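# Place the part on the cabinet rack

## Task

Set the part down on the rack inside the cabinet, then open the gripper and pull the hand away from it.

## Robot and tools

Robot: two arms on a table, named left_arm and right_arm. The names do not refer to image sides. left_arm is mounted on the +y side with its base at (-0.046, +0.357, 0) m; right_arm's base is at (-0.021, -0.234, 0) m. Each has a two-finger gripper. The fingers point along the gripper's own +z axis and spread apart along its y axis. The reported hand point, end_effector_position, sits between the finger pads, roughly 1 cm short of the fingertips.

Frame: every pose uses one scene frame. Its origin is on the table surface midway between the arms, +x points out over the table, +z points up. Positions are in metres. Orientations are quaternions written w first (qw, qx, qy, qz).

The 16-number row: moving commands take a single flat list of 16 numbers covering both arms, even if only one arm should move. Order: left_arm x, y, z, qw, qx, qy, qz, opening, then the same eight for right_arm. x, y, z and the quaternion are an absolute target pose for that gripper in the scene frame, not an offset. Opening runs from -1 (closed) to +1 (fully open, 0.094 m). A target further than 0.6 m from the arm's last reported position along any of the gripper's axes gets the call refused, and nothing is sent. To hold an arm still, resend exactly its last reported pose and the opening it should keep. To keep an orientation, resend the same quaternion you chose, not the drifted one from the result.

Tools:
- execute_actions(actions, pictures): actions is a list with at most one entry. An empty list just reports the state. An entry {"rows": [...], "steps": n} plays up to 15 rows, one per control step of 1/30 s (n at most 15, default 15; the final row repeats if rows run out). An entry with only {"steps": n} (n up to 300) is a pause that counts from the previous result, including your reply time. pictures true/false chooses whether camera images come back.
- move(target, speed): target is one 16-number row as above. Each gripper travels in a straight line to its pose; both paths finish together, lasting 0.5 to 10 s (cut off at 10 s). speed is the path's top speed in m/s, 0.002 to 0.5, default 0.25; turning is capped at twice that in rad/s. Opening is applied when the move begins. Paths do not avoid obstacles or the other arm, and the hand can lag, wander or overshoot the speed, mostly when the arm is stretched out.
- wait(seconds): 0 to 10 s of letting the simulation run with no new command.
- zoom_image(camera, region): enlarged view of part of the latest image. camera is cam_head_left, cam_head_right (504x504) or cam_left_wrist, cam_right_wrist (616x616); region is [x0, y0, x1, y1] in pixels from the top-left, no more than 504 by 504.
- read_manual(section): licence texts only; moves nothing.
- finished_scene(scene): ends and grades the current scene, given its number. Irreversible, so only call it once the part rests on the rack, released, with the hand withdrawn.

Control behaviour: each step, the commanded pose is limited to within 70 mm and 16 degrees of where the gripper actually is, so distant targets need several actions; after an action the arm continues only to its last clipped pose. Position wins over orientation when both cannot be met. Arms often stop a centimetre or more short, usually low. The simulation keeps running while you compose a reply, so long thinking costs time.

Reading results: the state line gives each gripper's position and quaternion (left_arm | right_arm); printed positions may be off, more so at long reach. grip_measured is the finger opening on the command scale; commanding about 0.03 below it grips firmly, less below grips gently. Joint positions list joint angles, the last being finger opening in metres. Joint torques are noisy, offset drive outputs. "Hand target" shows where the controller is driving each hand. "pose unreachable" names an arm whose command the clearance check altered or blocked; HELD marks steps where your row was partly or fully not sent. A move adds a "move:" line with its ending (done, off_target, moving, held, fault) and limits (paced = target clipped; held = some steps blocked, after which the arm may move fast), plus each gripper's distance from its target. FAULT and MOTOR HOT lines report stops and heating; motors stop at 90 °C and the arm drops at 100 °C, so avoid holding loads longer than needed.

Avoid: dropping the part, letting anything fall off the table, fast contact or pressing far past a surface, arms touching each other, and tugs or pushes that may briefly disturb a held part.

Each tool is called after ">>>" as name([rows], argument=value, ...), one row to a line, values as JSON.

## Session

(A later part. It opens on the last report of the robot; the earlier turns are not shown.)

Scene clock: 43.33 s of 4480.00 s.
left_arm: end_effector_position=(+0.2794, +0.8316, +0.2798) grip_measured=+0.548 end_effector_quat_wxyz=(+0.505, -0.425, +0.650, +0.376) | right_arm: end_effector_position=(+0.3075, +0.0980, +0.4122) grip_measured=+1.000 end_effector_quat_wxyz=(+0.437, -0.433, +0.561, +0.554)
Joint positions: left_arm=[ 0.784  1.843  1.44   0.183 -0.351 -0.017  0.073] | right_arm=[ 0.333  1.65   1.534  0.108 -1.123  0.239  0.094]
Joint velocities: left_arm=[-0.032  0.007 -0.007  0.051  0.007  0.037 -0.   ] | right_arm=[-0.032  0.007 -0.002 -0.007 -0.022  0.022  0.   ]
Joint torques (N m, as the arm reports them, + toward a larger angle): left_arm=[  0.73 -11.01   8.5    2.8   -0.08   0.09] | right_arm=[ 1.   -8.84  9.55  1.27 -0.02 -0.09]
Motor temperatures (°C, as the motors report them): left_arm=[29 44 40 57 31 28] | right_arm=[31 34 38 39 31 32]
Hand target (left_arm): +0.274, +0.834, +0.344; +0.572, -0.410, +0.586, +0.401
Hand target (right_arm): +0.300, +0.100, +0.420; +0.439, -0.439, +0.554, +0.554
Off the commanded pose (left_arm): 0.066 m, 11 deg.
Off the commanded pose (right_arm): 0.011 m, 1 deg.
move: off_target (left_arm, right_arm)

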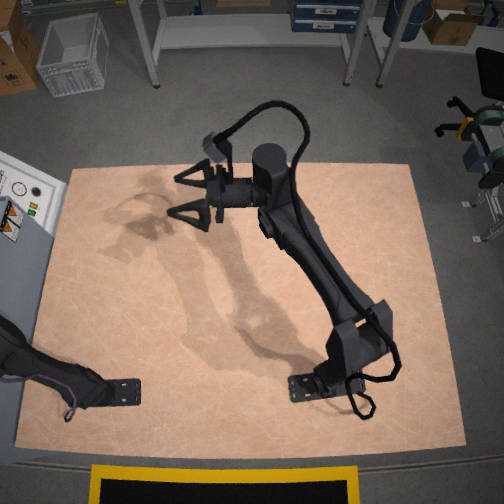

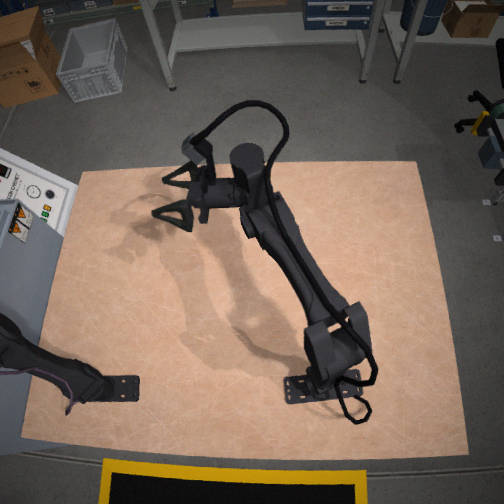

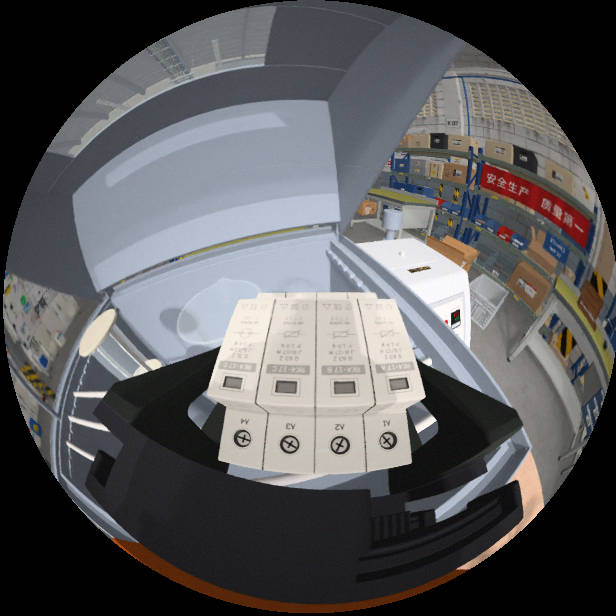

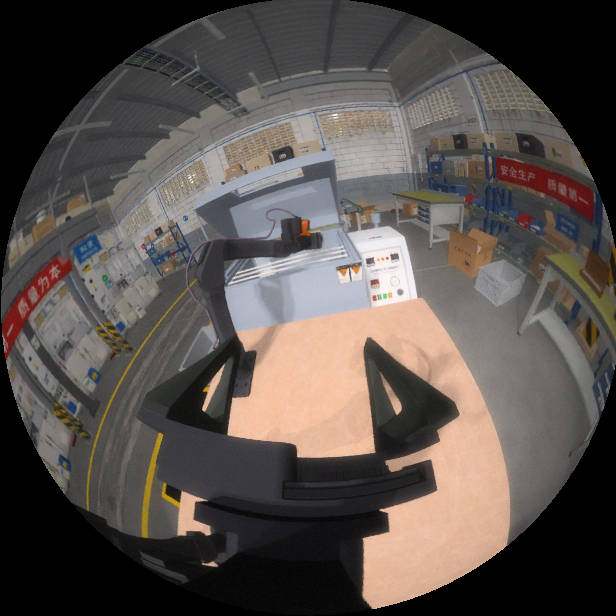

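>>> move(target=[0.28,0.835,0.315,0.575,-0.41,0.585,0.40,0.505,0.30,0.10,0.42,0.44,-0.44,0.555,0.555,1], speed=0.015)

>>> zoom_image(camera="cam_right_wrist", region=[230,190,380,300])

Scene clock: 51.67 s of 4480.00 s.
left_arm: end_effector_position=(+0.2797, +0.8308, +0.2390) grip_measured=+0.548 end_effector_quat_wxyz=(+0.500, -0.427, +0.655, +0.372) | right_arm: end_effector_position=(+0.3061, +0.0994, +0.4122) grip_measured=+1.000 end_effector_quat_wxyz=(+0.436, -0.434, +0.560, +0.555)
Joint positions: left_arm=[ 0.784  1.876  1.334  0.302 -0.347 -0.022  0.073] | right_arm=[ 0.337  1.65   1.534  0.108 -1.123  0.239  0.094]
Joint velocities: left_arm=[-0.037 -0.022 -0.012 -0.081 -0.081 -0.037 -0.   ] | right_arm=[-0.022 -0.017 -0.012 -0.095  0.022  0.022  0.   ]
Joint torques (N m, as the arm reports them, + toward a larger angle): left_arm=[  0.02 -12.77   8.07   2.75  -0.2    0.09] | right_arm=[ 0.72 -8.85  9.53  1.28 -0.02 -0.09]
Motor temperatures (°C, as the motors report them): left_arm=[29 47 39 59 31 28] | right_arm=[31 36 38 39 31 32]
Hand target (left_arm): +0.275, +0.829, +0.314; +0.573, -0.411, +0.586, +0.399
Hand target (right_arm): +0.300, +0.100, +0.420; +0.439, -0.439, +0.554, +0.554
Off the commanded pose (left_arm): 0.076 m, 12 deg.
Off the commanded pose (right_arm): 0.010 m, 1 deg.
move: off_target (left_arm)

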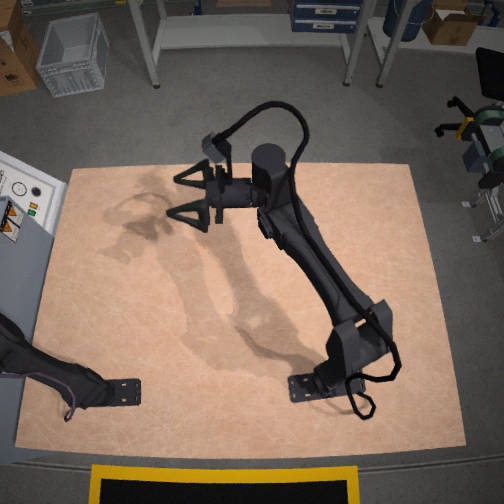

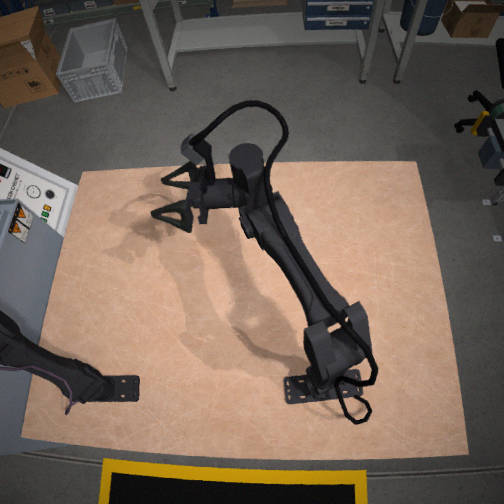

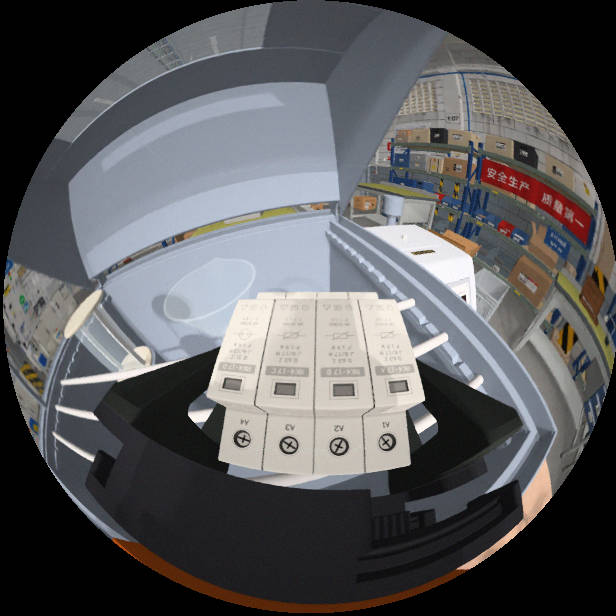

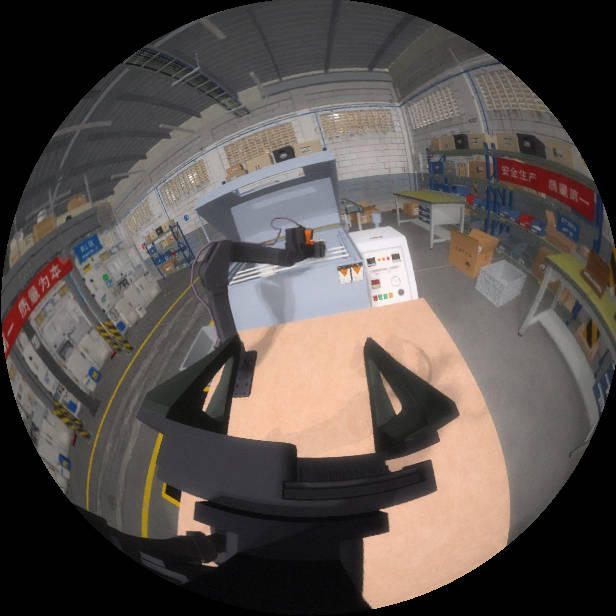

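Region (230, 190, 380, 300) of cam_right_wrist's 616x616 image, scaled by 3.360, with more detail than that image has; it fills the top 370 rows of this view, and the rest is white.

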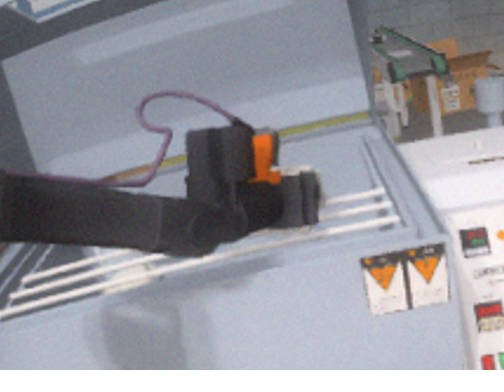

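>>> move(target=[0.28,0.835,0.295,0.56,-0.43,0.60,0.39,0.505,0.30,0.10,0.42,0.44,-0.44,0.555,0.555,1], speed=0.012)

>>> zoom_image(camera="cam_right_wrist", region=[230,190,380,300])

Scene clock: 60.37 s of 4480.00 s.
left_arm: end_effector_position=(+0.2787, +0.8313, +0.2336) grip_measured=+0.548 end_effector_quat_wxyz=(+0.497, -0.436, +0.654, +0.368) | right_arm: end_effector_position=(+0.3061, +0.0994, +0.4122) grip_measured=+1.000 end_effector_quat_wxyz=(+0.436, -0.434, +0.560, +0.555)
Joint positions: left_arm=[ 0.784  1.882  1.333  0.296 -0.353 -0.04   0.073] | right_arm=[ 0.337  1.65   1.534  0.108 -1.123  0.239  0.094]
Joint velocities: left_arm=[-0.012 -0.007  0.007  0.051  0.081  0.037 -0.   ] | right_arm=[-0.002 -0.007 -0.007  0.037  0.066 -0.081  0.   ]
Joint torques (N m, as the arm reports them, + toward a larger angle): left_arm=[ -0.21 -11.93   8.29   2.41  -0.25  -0.02] | right_arm=[ 0.68 -8.84  9.53  1.25 -0.03 -0.09]
Motor temperatures (°C, as the motors report them): left_arm=[29 48 39 59 31 28] | right_arm=[31 36 38 39 31 32]
Hand target (left_arm): +0.277, +0.831, +0.294; +0.556, -0.429, +0.598, +0.387
Hand target (right_arm): +0.300, +0.100, +0.420; +0.439, -0.439, +0.554, +0.554
Off the commanded pose (left_arm): 0.062 m, 10 deg.
Off the commanded pose (right_arm): 0.010 m, 1 deg.
move: off_target (left_arm)

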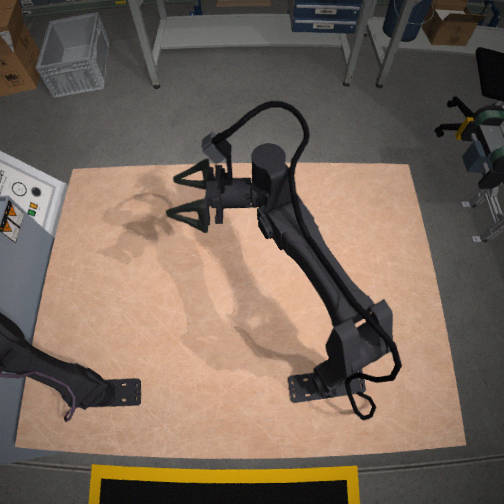

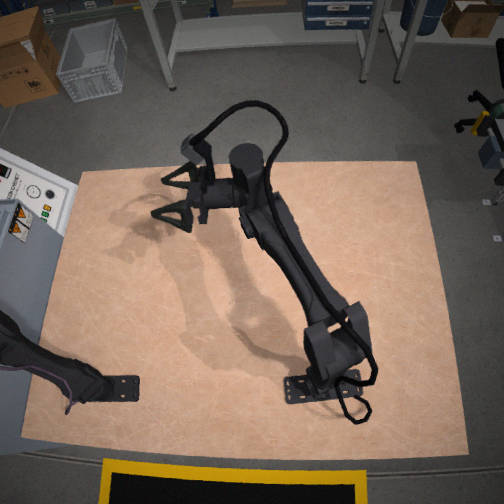

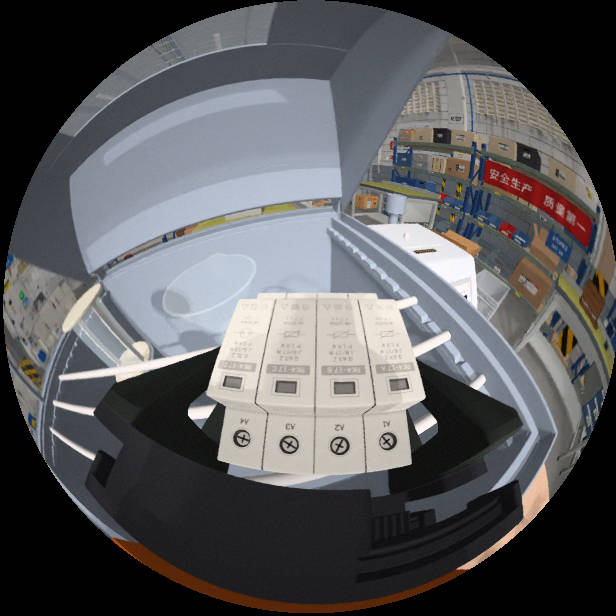

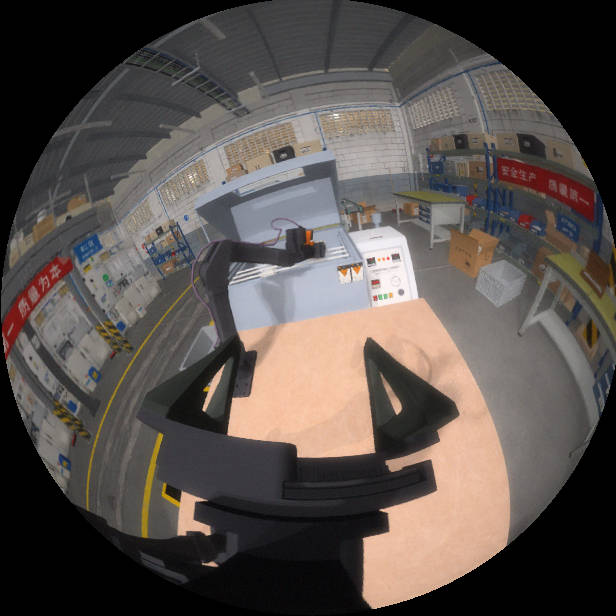

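Region (230, 190, 380, 300) of cam_right_wrist's 616x616 image, scaled by 3.360, with more detail than that image has; it fills the top 370 rows of this view, and the rest is white.

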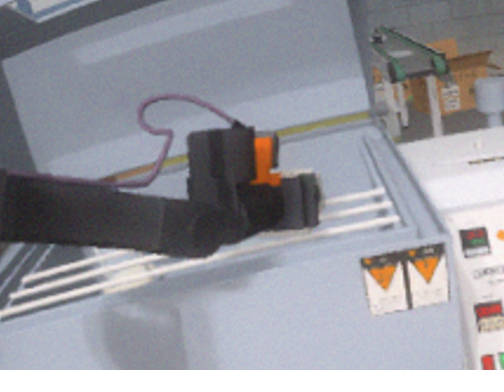

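>>> move(target=[0.28,0.833,0.255,0.52,-0.44,0.635,0.37,0.505,0.30,0.10,0.42,0.44,-0.44,0.555,0.555,1], speed=0.012)

Scene clock: 64.33 s of 4480.00 s.
left_arm: end_effector_position=(+0.2783, +0.8312, +0.2322) grip_measured=+0.548 end_effector_quat_wxyz=(+0.497, -0.441, +0.653, +0.364) | right_arm: end_effector_position=(+0.3061, +0.0994, +0.4122) grip_measured=+1.000 end_effector_quat_wxyz=(+0.436, -0.434, +0.560, +0.555)
Joint positions: left_arm=[ 0.784  1.883  1.333  0.291 -0.355 -0.053  0.073] | right_arm=[ 0.337  1.65   1.534  0.108 -1.123  0.239  0.094]
Joint velocities: left_arm=[-0.022 -0.007  0.002  0.022 -0.007 -0.022 -0.001] | right_arm=[-0.022 -0.002 -0.007 -0.022 -0.037  0.007  0.   ]
Joint torques (N m, as the arm reports them, + toward a larger angle): left_arm=[-0.08 -9.75  7.78  1.74 -0.11 -0.02] | right_arm=[ 0.68 -8.89  9.53  1.26 -0.02 -0.09]
Motor temperatures (°C, as the motors report them): left_arm=[29 48 39 58 31 28] | right_arm=[31 36 38 39 31 32]
Hand target (left_arm): +0.280, +0.832, +0.255; +0.519, -0.439, +0.634, +0.369
Hand target (right_arm): +0.300, +0.100, +0.420; +0.439, -0.439, +0.554, +0.554
Off the commanded pose (left_arm): 0.023 m, 3 deg.
Off the commanded pose (right_arm): 0.010 m, 1 deg.
move: off_target (left_arm)

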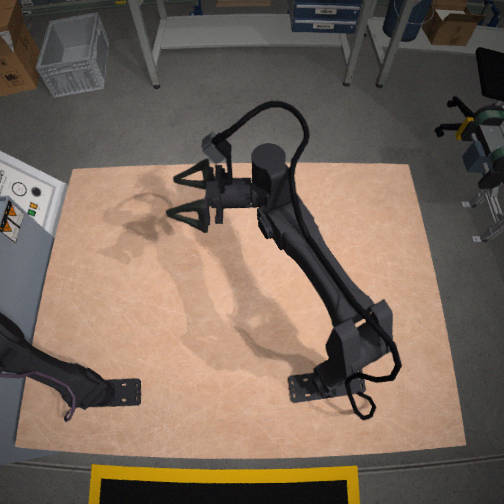

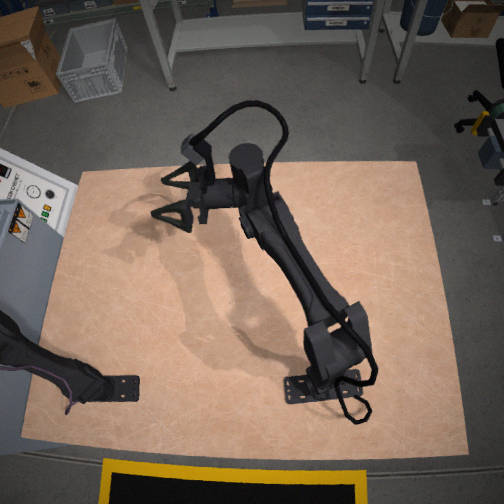

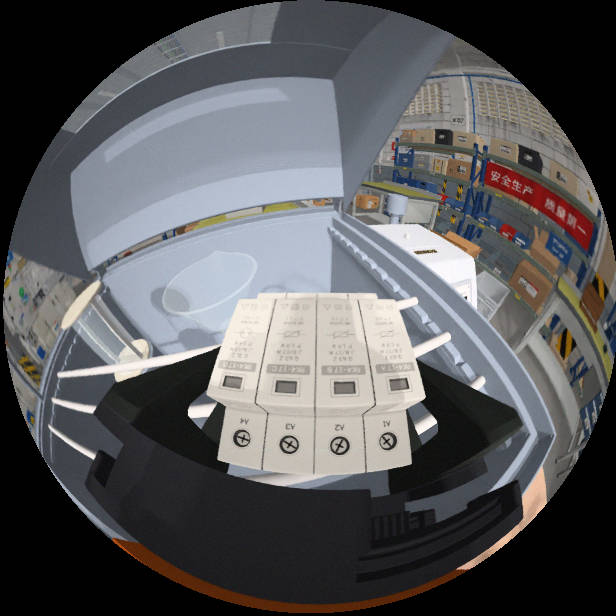

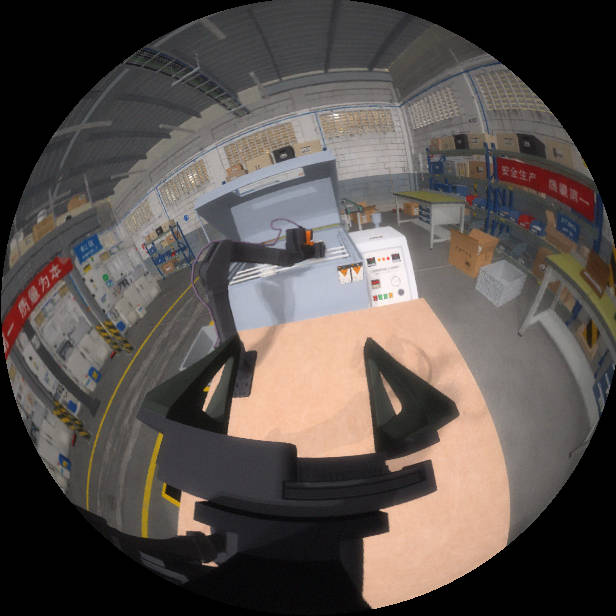

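Resting. Release.

>>> move(target=[0.28,0.832,0.245,0.497,-0.441,0.653,0.364,0.60,0.30,0.10,0.42,0.44,-0.44,0.555,0.555,1], speed=0.012)

>>> move(target=[0.28,0.832,0.245,0.497,-0.441,0.653,0.364,1,0.30,0.10,0.42,0.44,-0.44,0.555,0.555,1], speed=0.012)

>>> move(target=[0.25,0.73,0.31,0.51,-0.45,0.63,0.37,1,0.30,0.05,0.42,0.44,-0.44,0.555,0.555,1], speed=0.06)

>>> move(target=[0.25,0.50,0.36,0.51,-0.45,0.63,0.37,1,0.30,-0.05,0.42,0.44,-0.44,0.555,0.555,1], speed=0.2)

>>> zoom_image(camera="cam_left_wrist", region=[100,150,520,570])

Scene clock: 67.80 s of 4480.00 s.
left_arm: end_effector_position=(+0.2774, +0.8314, +0.2300) grip_measured=+0.599 end_effector_quat_wxyz=(+0.489, -0.444, +0.657, +0.363) | right_arm: end_effector_position=(+0.3061, +0.0994, +0.4122) grip_measured=+1.000 end_effector_quat_wxyz=(+0.436, -0.434, +0.560, +0.555)
Joint positions: left_arm=[ 0.784  1.884  1.344  0.26  -0.359 -0.056  0.075] | right_arm=[ 0.337  1.65   1.534  0.108 -1.123  0.239  0.094]
Joint velocities: left_arm=[-0.007 -0.007  0.007  0.051  0.007 -0.037 -0.   ] | right_arm=[-0.012  0.002 -0.012 -0.007 -0.081 -0.007  0.   ]
Joint torques (N m, as the arm reports them, + toward a larger angle): left_arm=[-0.11 -9.44  8.42  1.37 -0.05  0.05] | right_arm=[ 0.66 -8.91  9.57  1.27 -0.02 -0.08]
Motor temperatures (°C, as the motors report them): left_arm=[29 47 39 57 31 28] | right_arm=[31 37 38 39 31 32]
Hand target (left_arm): +0.280, +0.832, +0.245; +0.497, -0.441, +0.653, +0.364
Hand target (right_arm): +0.300, +0.100, +0.420; +0.439, -0.439, +0.554, +0.554
Off the commanded pose (left_arm): 0.015 m, 1 deg.
Off the commanded pose (right_arm): 0.010 m, 1 deg.
move: off_target (left_arm)

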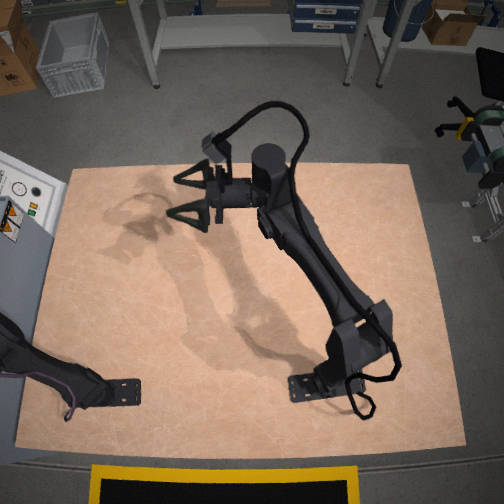

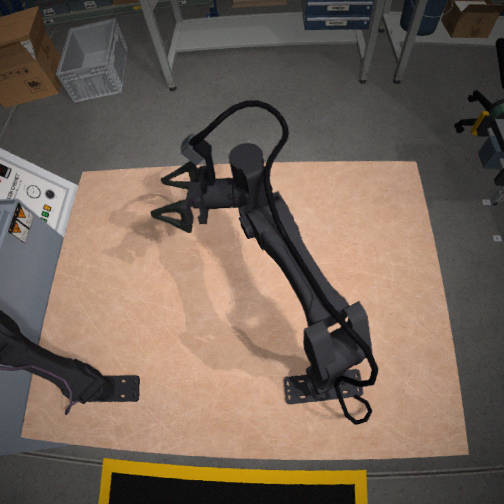

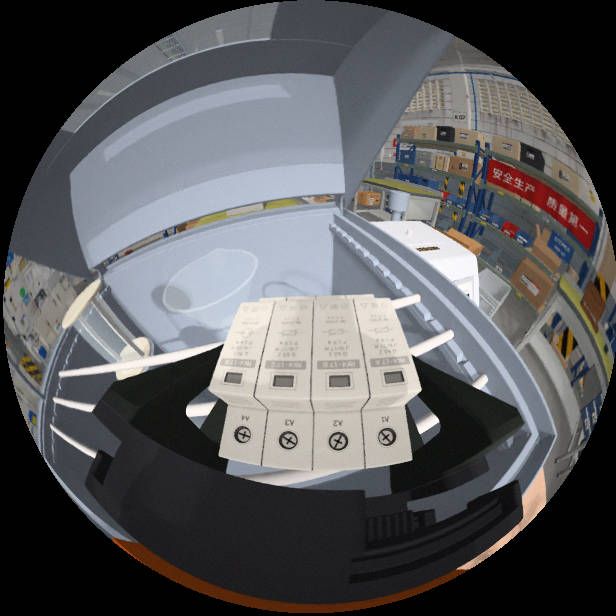

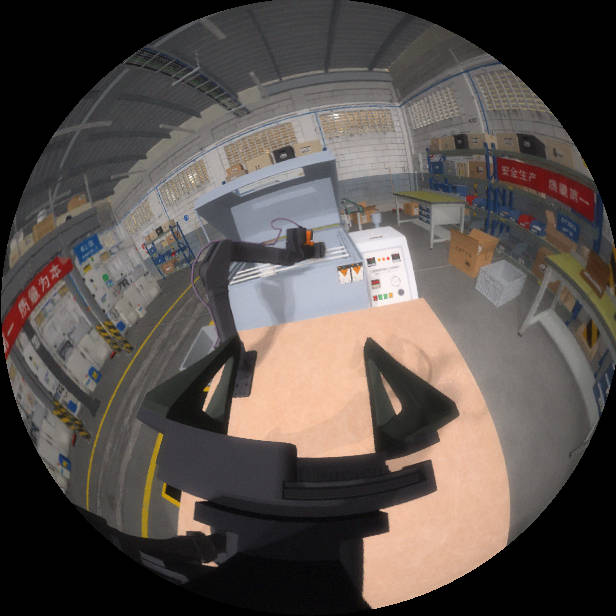

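Scene clock: 69.30 s of 4480.00 s.
left_arm: end_effector_position=(+0.2765, +0.8303, +0.2254) grip_measured=+1.000 end_effector_quat_wxyz=(+0.481, -0.446, +0.663, +0.361) | right_arm: end_effector_position=(+0.3061, +0.0994, +0.4122) grip_measured=+1.000 end_effector_quat_wxyz=(+0.436, -0.434, +0.560, +0.555)
Joint positions: left_arm=[ 0.784  1.884  1.344  0.241 -0.359 -0.056  0.094] | right_arm=[ 0.337  1.65   1.534  0.108 -1.123  0.239  0.094]
Joint velocities: left_arm=[ 0.012  0.007 -0.017 -0.022  0.051 -0.095  0.   ] | right_arm=[-0.017 -0.007 -0.007 -0.066 -0.037  0.037  0.   ]
Joint torques (N m, as the arm reports them, + toward a larger angle): left_arm=[-0.11 -9.5   8.39  1.54 -0.04  0.05] | right_arm=[ 0.69 -8.88  9.53  1.27 -0.01 -0.09]
Motor temperatures (°C, as the motors report them): left_arm=[29 47 39 57 31 28] | right_arm=[31 37 38 39 31 32]
Hand target (left_arm): +0.280, +0.831, +0.245; +0.497, -0.441, +0.653, +0.364
Hand target (right_arm): +0.300, +0.100, +0.420; +0.439, -0.439, +0.554, +0.554
Off the commanded pose (left_arm): 0.020 m, 2 deg.
Off the commanded pose (right_arm): 0.010 m, 1 deg.
move: off_target (left_arm)

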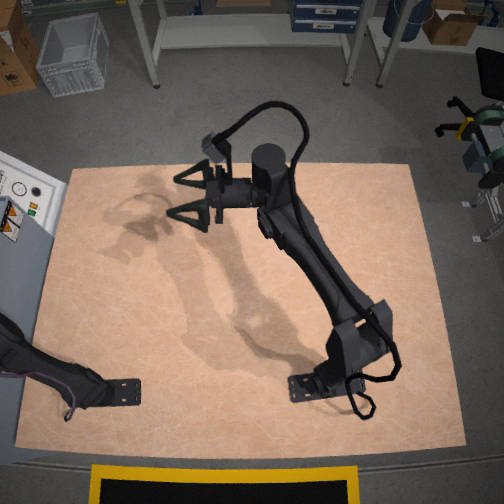

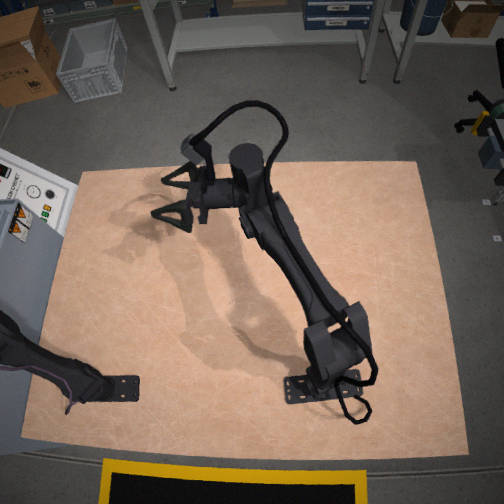

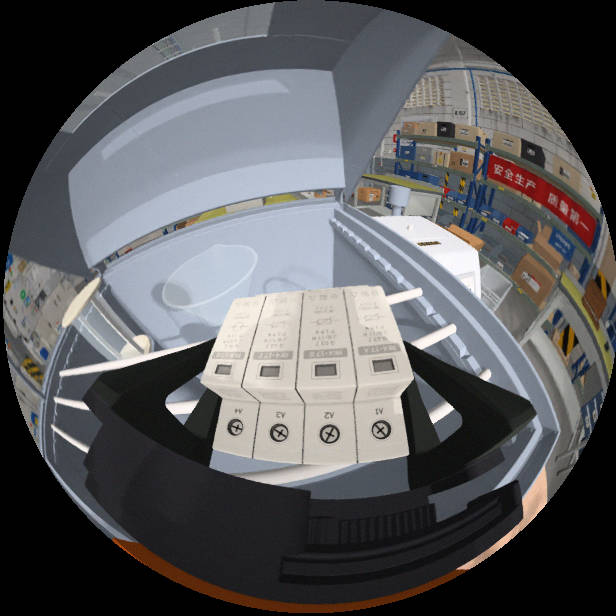

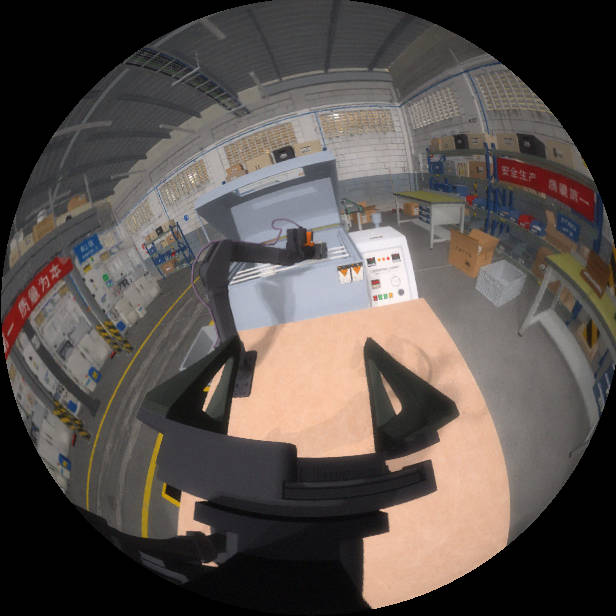

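Scene clock: 71.87 s of 4480.00 s.
left_arm: end_effector_position=(+0.2547, +0.7353, +0.3005) grip_measured=+1.000 end_effector_quat_wxyz=(+0.502, -0.448, +0.640, +0.370) | right_arm: end_effector_position=(+0.3052, +0.0551, +0.4201) grip_measured=+1.000 end_effector_quat_wxyz=(+0.441, -0.439, +0.553, +0.555)
Joint positions: left_arm=[ 0.636  1.518  1.182  0.077 -0.519 -0.105  0.094] | right_arm=[ 0.22   1.589  1.493  0.108 -1.246  0.239  0.094]
Joint velocities: left_arm=[-0.017  0.002 -0.012 -0.081 -0.051  0.022  0.   ] | right_arm=[-0.002 -0.002 -0.017  0.051  0.037 -0.022  0.   ]
Joint torques (N m, as the arm reports them, + toward a larger angle): left_arm=[-0.67 -7.92  6.25  1.5  -0.22 -0.05] | right_arm=[-0.56 -9.21  6.25  1.18 -0.09 -0.1 ]
Motor temperatures (°C, as the motors report them): left_arm=[29 47 39 56 31 28] | right_arm=[31 37 38 39 31 32]
Hand target (left_arm): +0.252, +0.729, +0.311; +0.511, -0.451, +0.631, +0.370
Hand target (right_arm): +0.299, +0.050, +0.420; +0.439, -0.439, +0.554, +0.554
Off the commanded pose (left_arm): 0.012 m, 2 deg.
Off the commanded pose (right_arm): 0.007 m, 0 deg.
move: off_target (left_arm)

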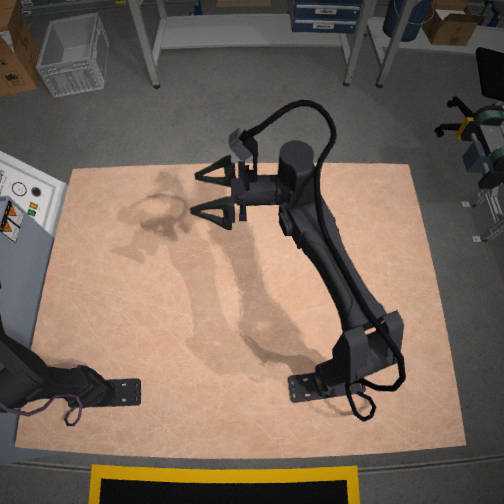

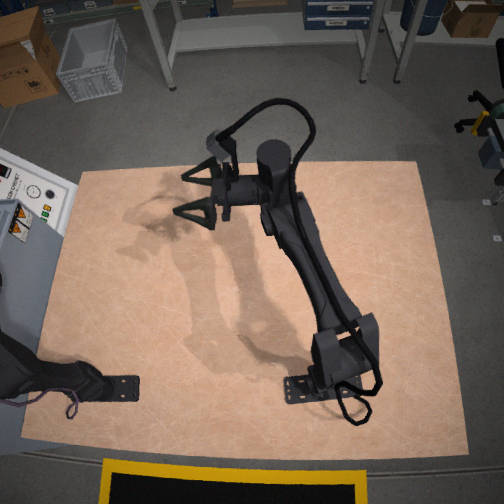

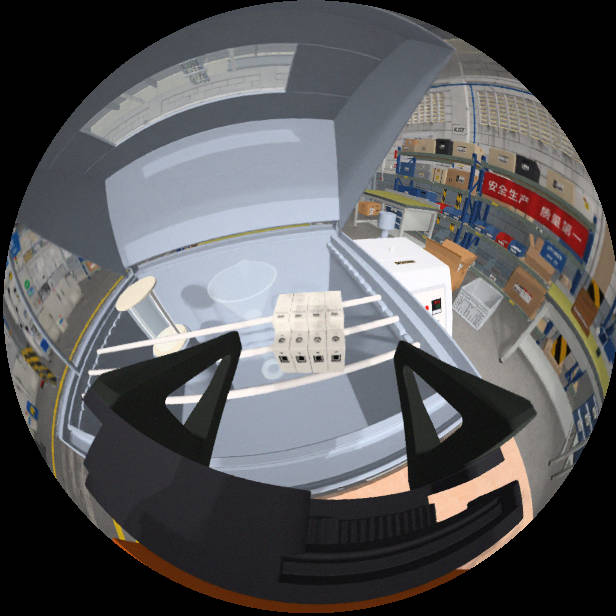

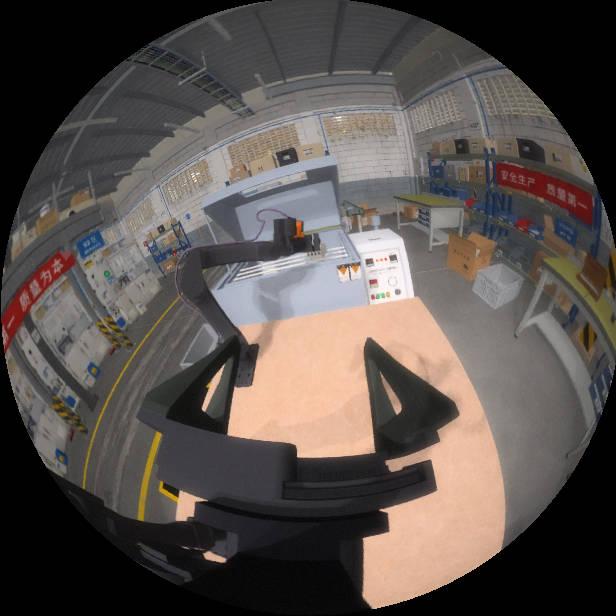

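Scene clock: 74.07 s of 4480.00 s.
left_arm: end_effector_position=(+0.2542, +0.4979, +0.3489) grip_measured=+1.000 end_effector_quat_wxyz=(+0.502, -0.447, +0.643, +0.366) | right_arm: end_effector_position=(+0.3060, -0.0476, +0.4189) grip_measured=+1.000 end_effector_quat_wxyz=(+0.440, -0.439, +0.554, +0.554)
Joint positions: left_arm=[-0.177  1.309  1.333 -0.813 -1.246 -0.74   0.094] | right_arm=[-0.082  1.522  1.424  0.108 -1.547  0.239  0.094]
Joint velocities: left_arm=[-0.012  0.022 -0.002 -0.066 -0.007 -0.168  0.   ] | right_arm=[ 0.012  0.002 -0.002  0.022 -0.037 -0.037  0.   ]
Joint torques (N m, as the arm reports them, + toward a larger angle): left_arm=[-0.56 -3.11  8.11  0.86 -0.6  -0.03] | right_arm=[-0.34 -8.42  5.94  1.06 -0.1  -0.04]
Motor temperatures (°C, as the motors report them): left_arm=[29 46 39 56 31 28] | right_arm=[31 37 38 39 31 32]
Hand target (left_arm): +0.253, +0.497, +0.359; +0.509, -0.453, +0.633, +0.368
Hand target (right_arm): +0.299, -0.049, +0.420; +0.439, -0.439, +0.554, +0.554
Off the commanded pose (left_arm): 0.012 m, 2 deg.
Off the commanded pose (right_arm): 0.007 m, 0 deg.
move: off_target (left_arm)

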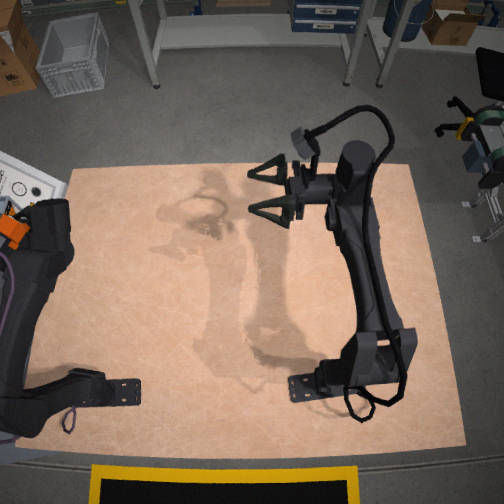

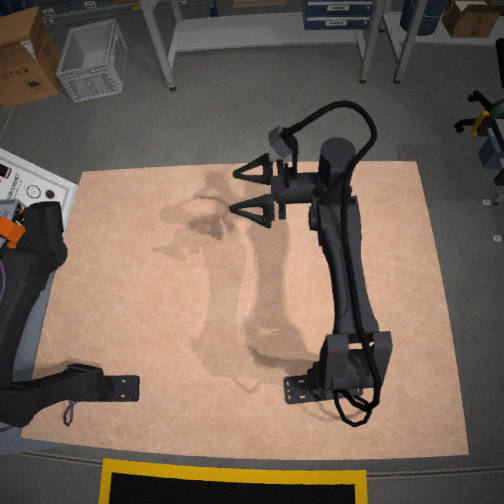

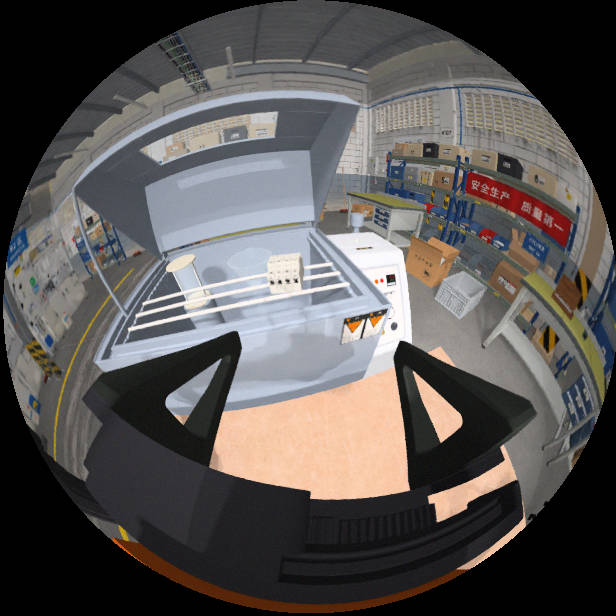

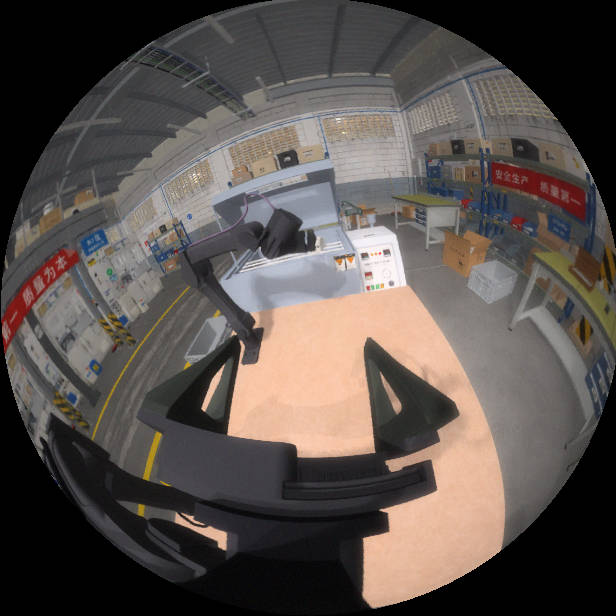

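Region (100, 150, 520, 570) of cam_left_wrist's 616x616 image, scaled by 1.200, with more detail than that image has.

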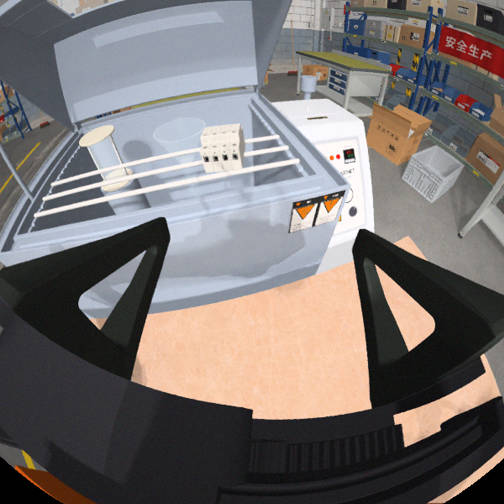

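The part is resting on the middle and back rods.

>>> finished_scene(scene=2)

The scene is finished: the task was done.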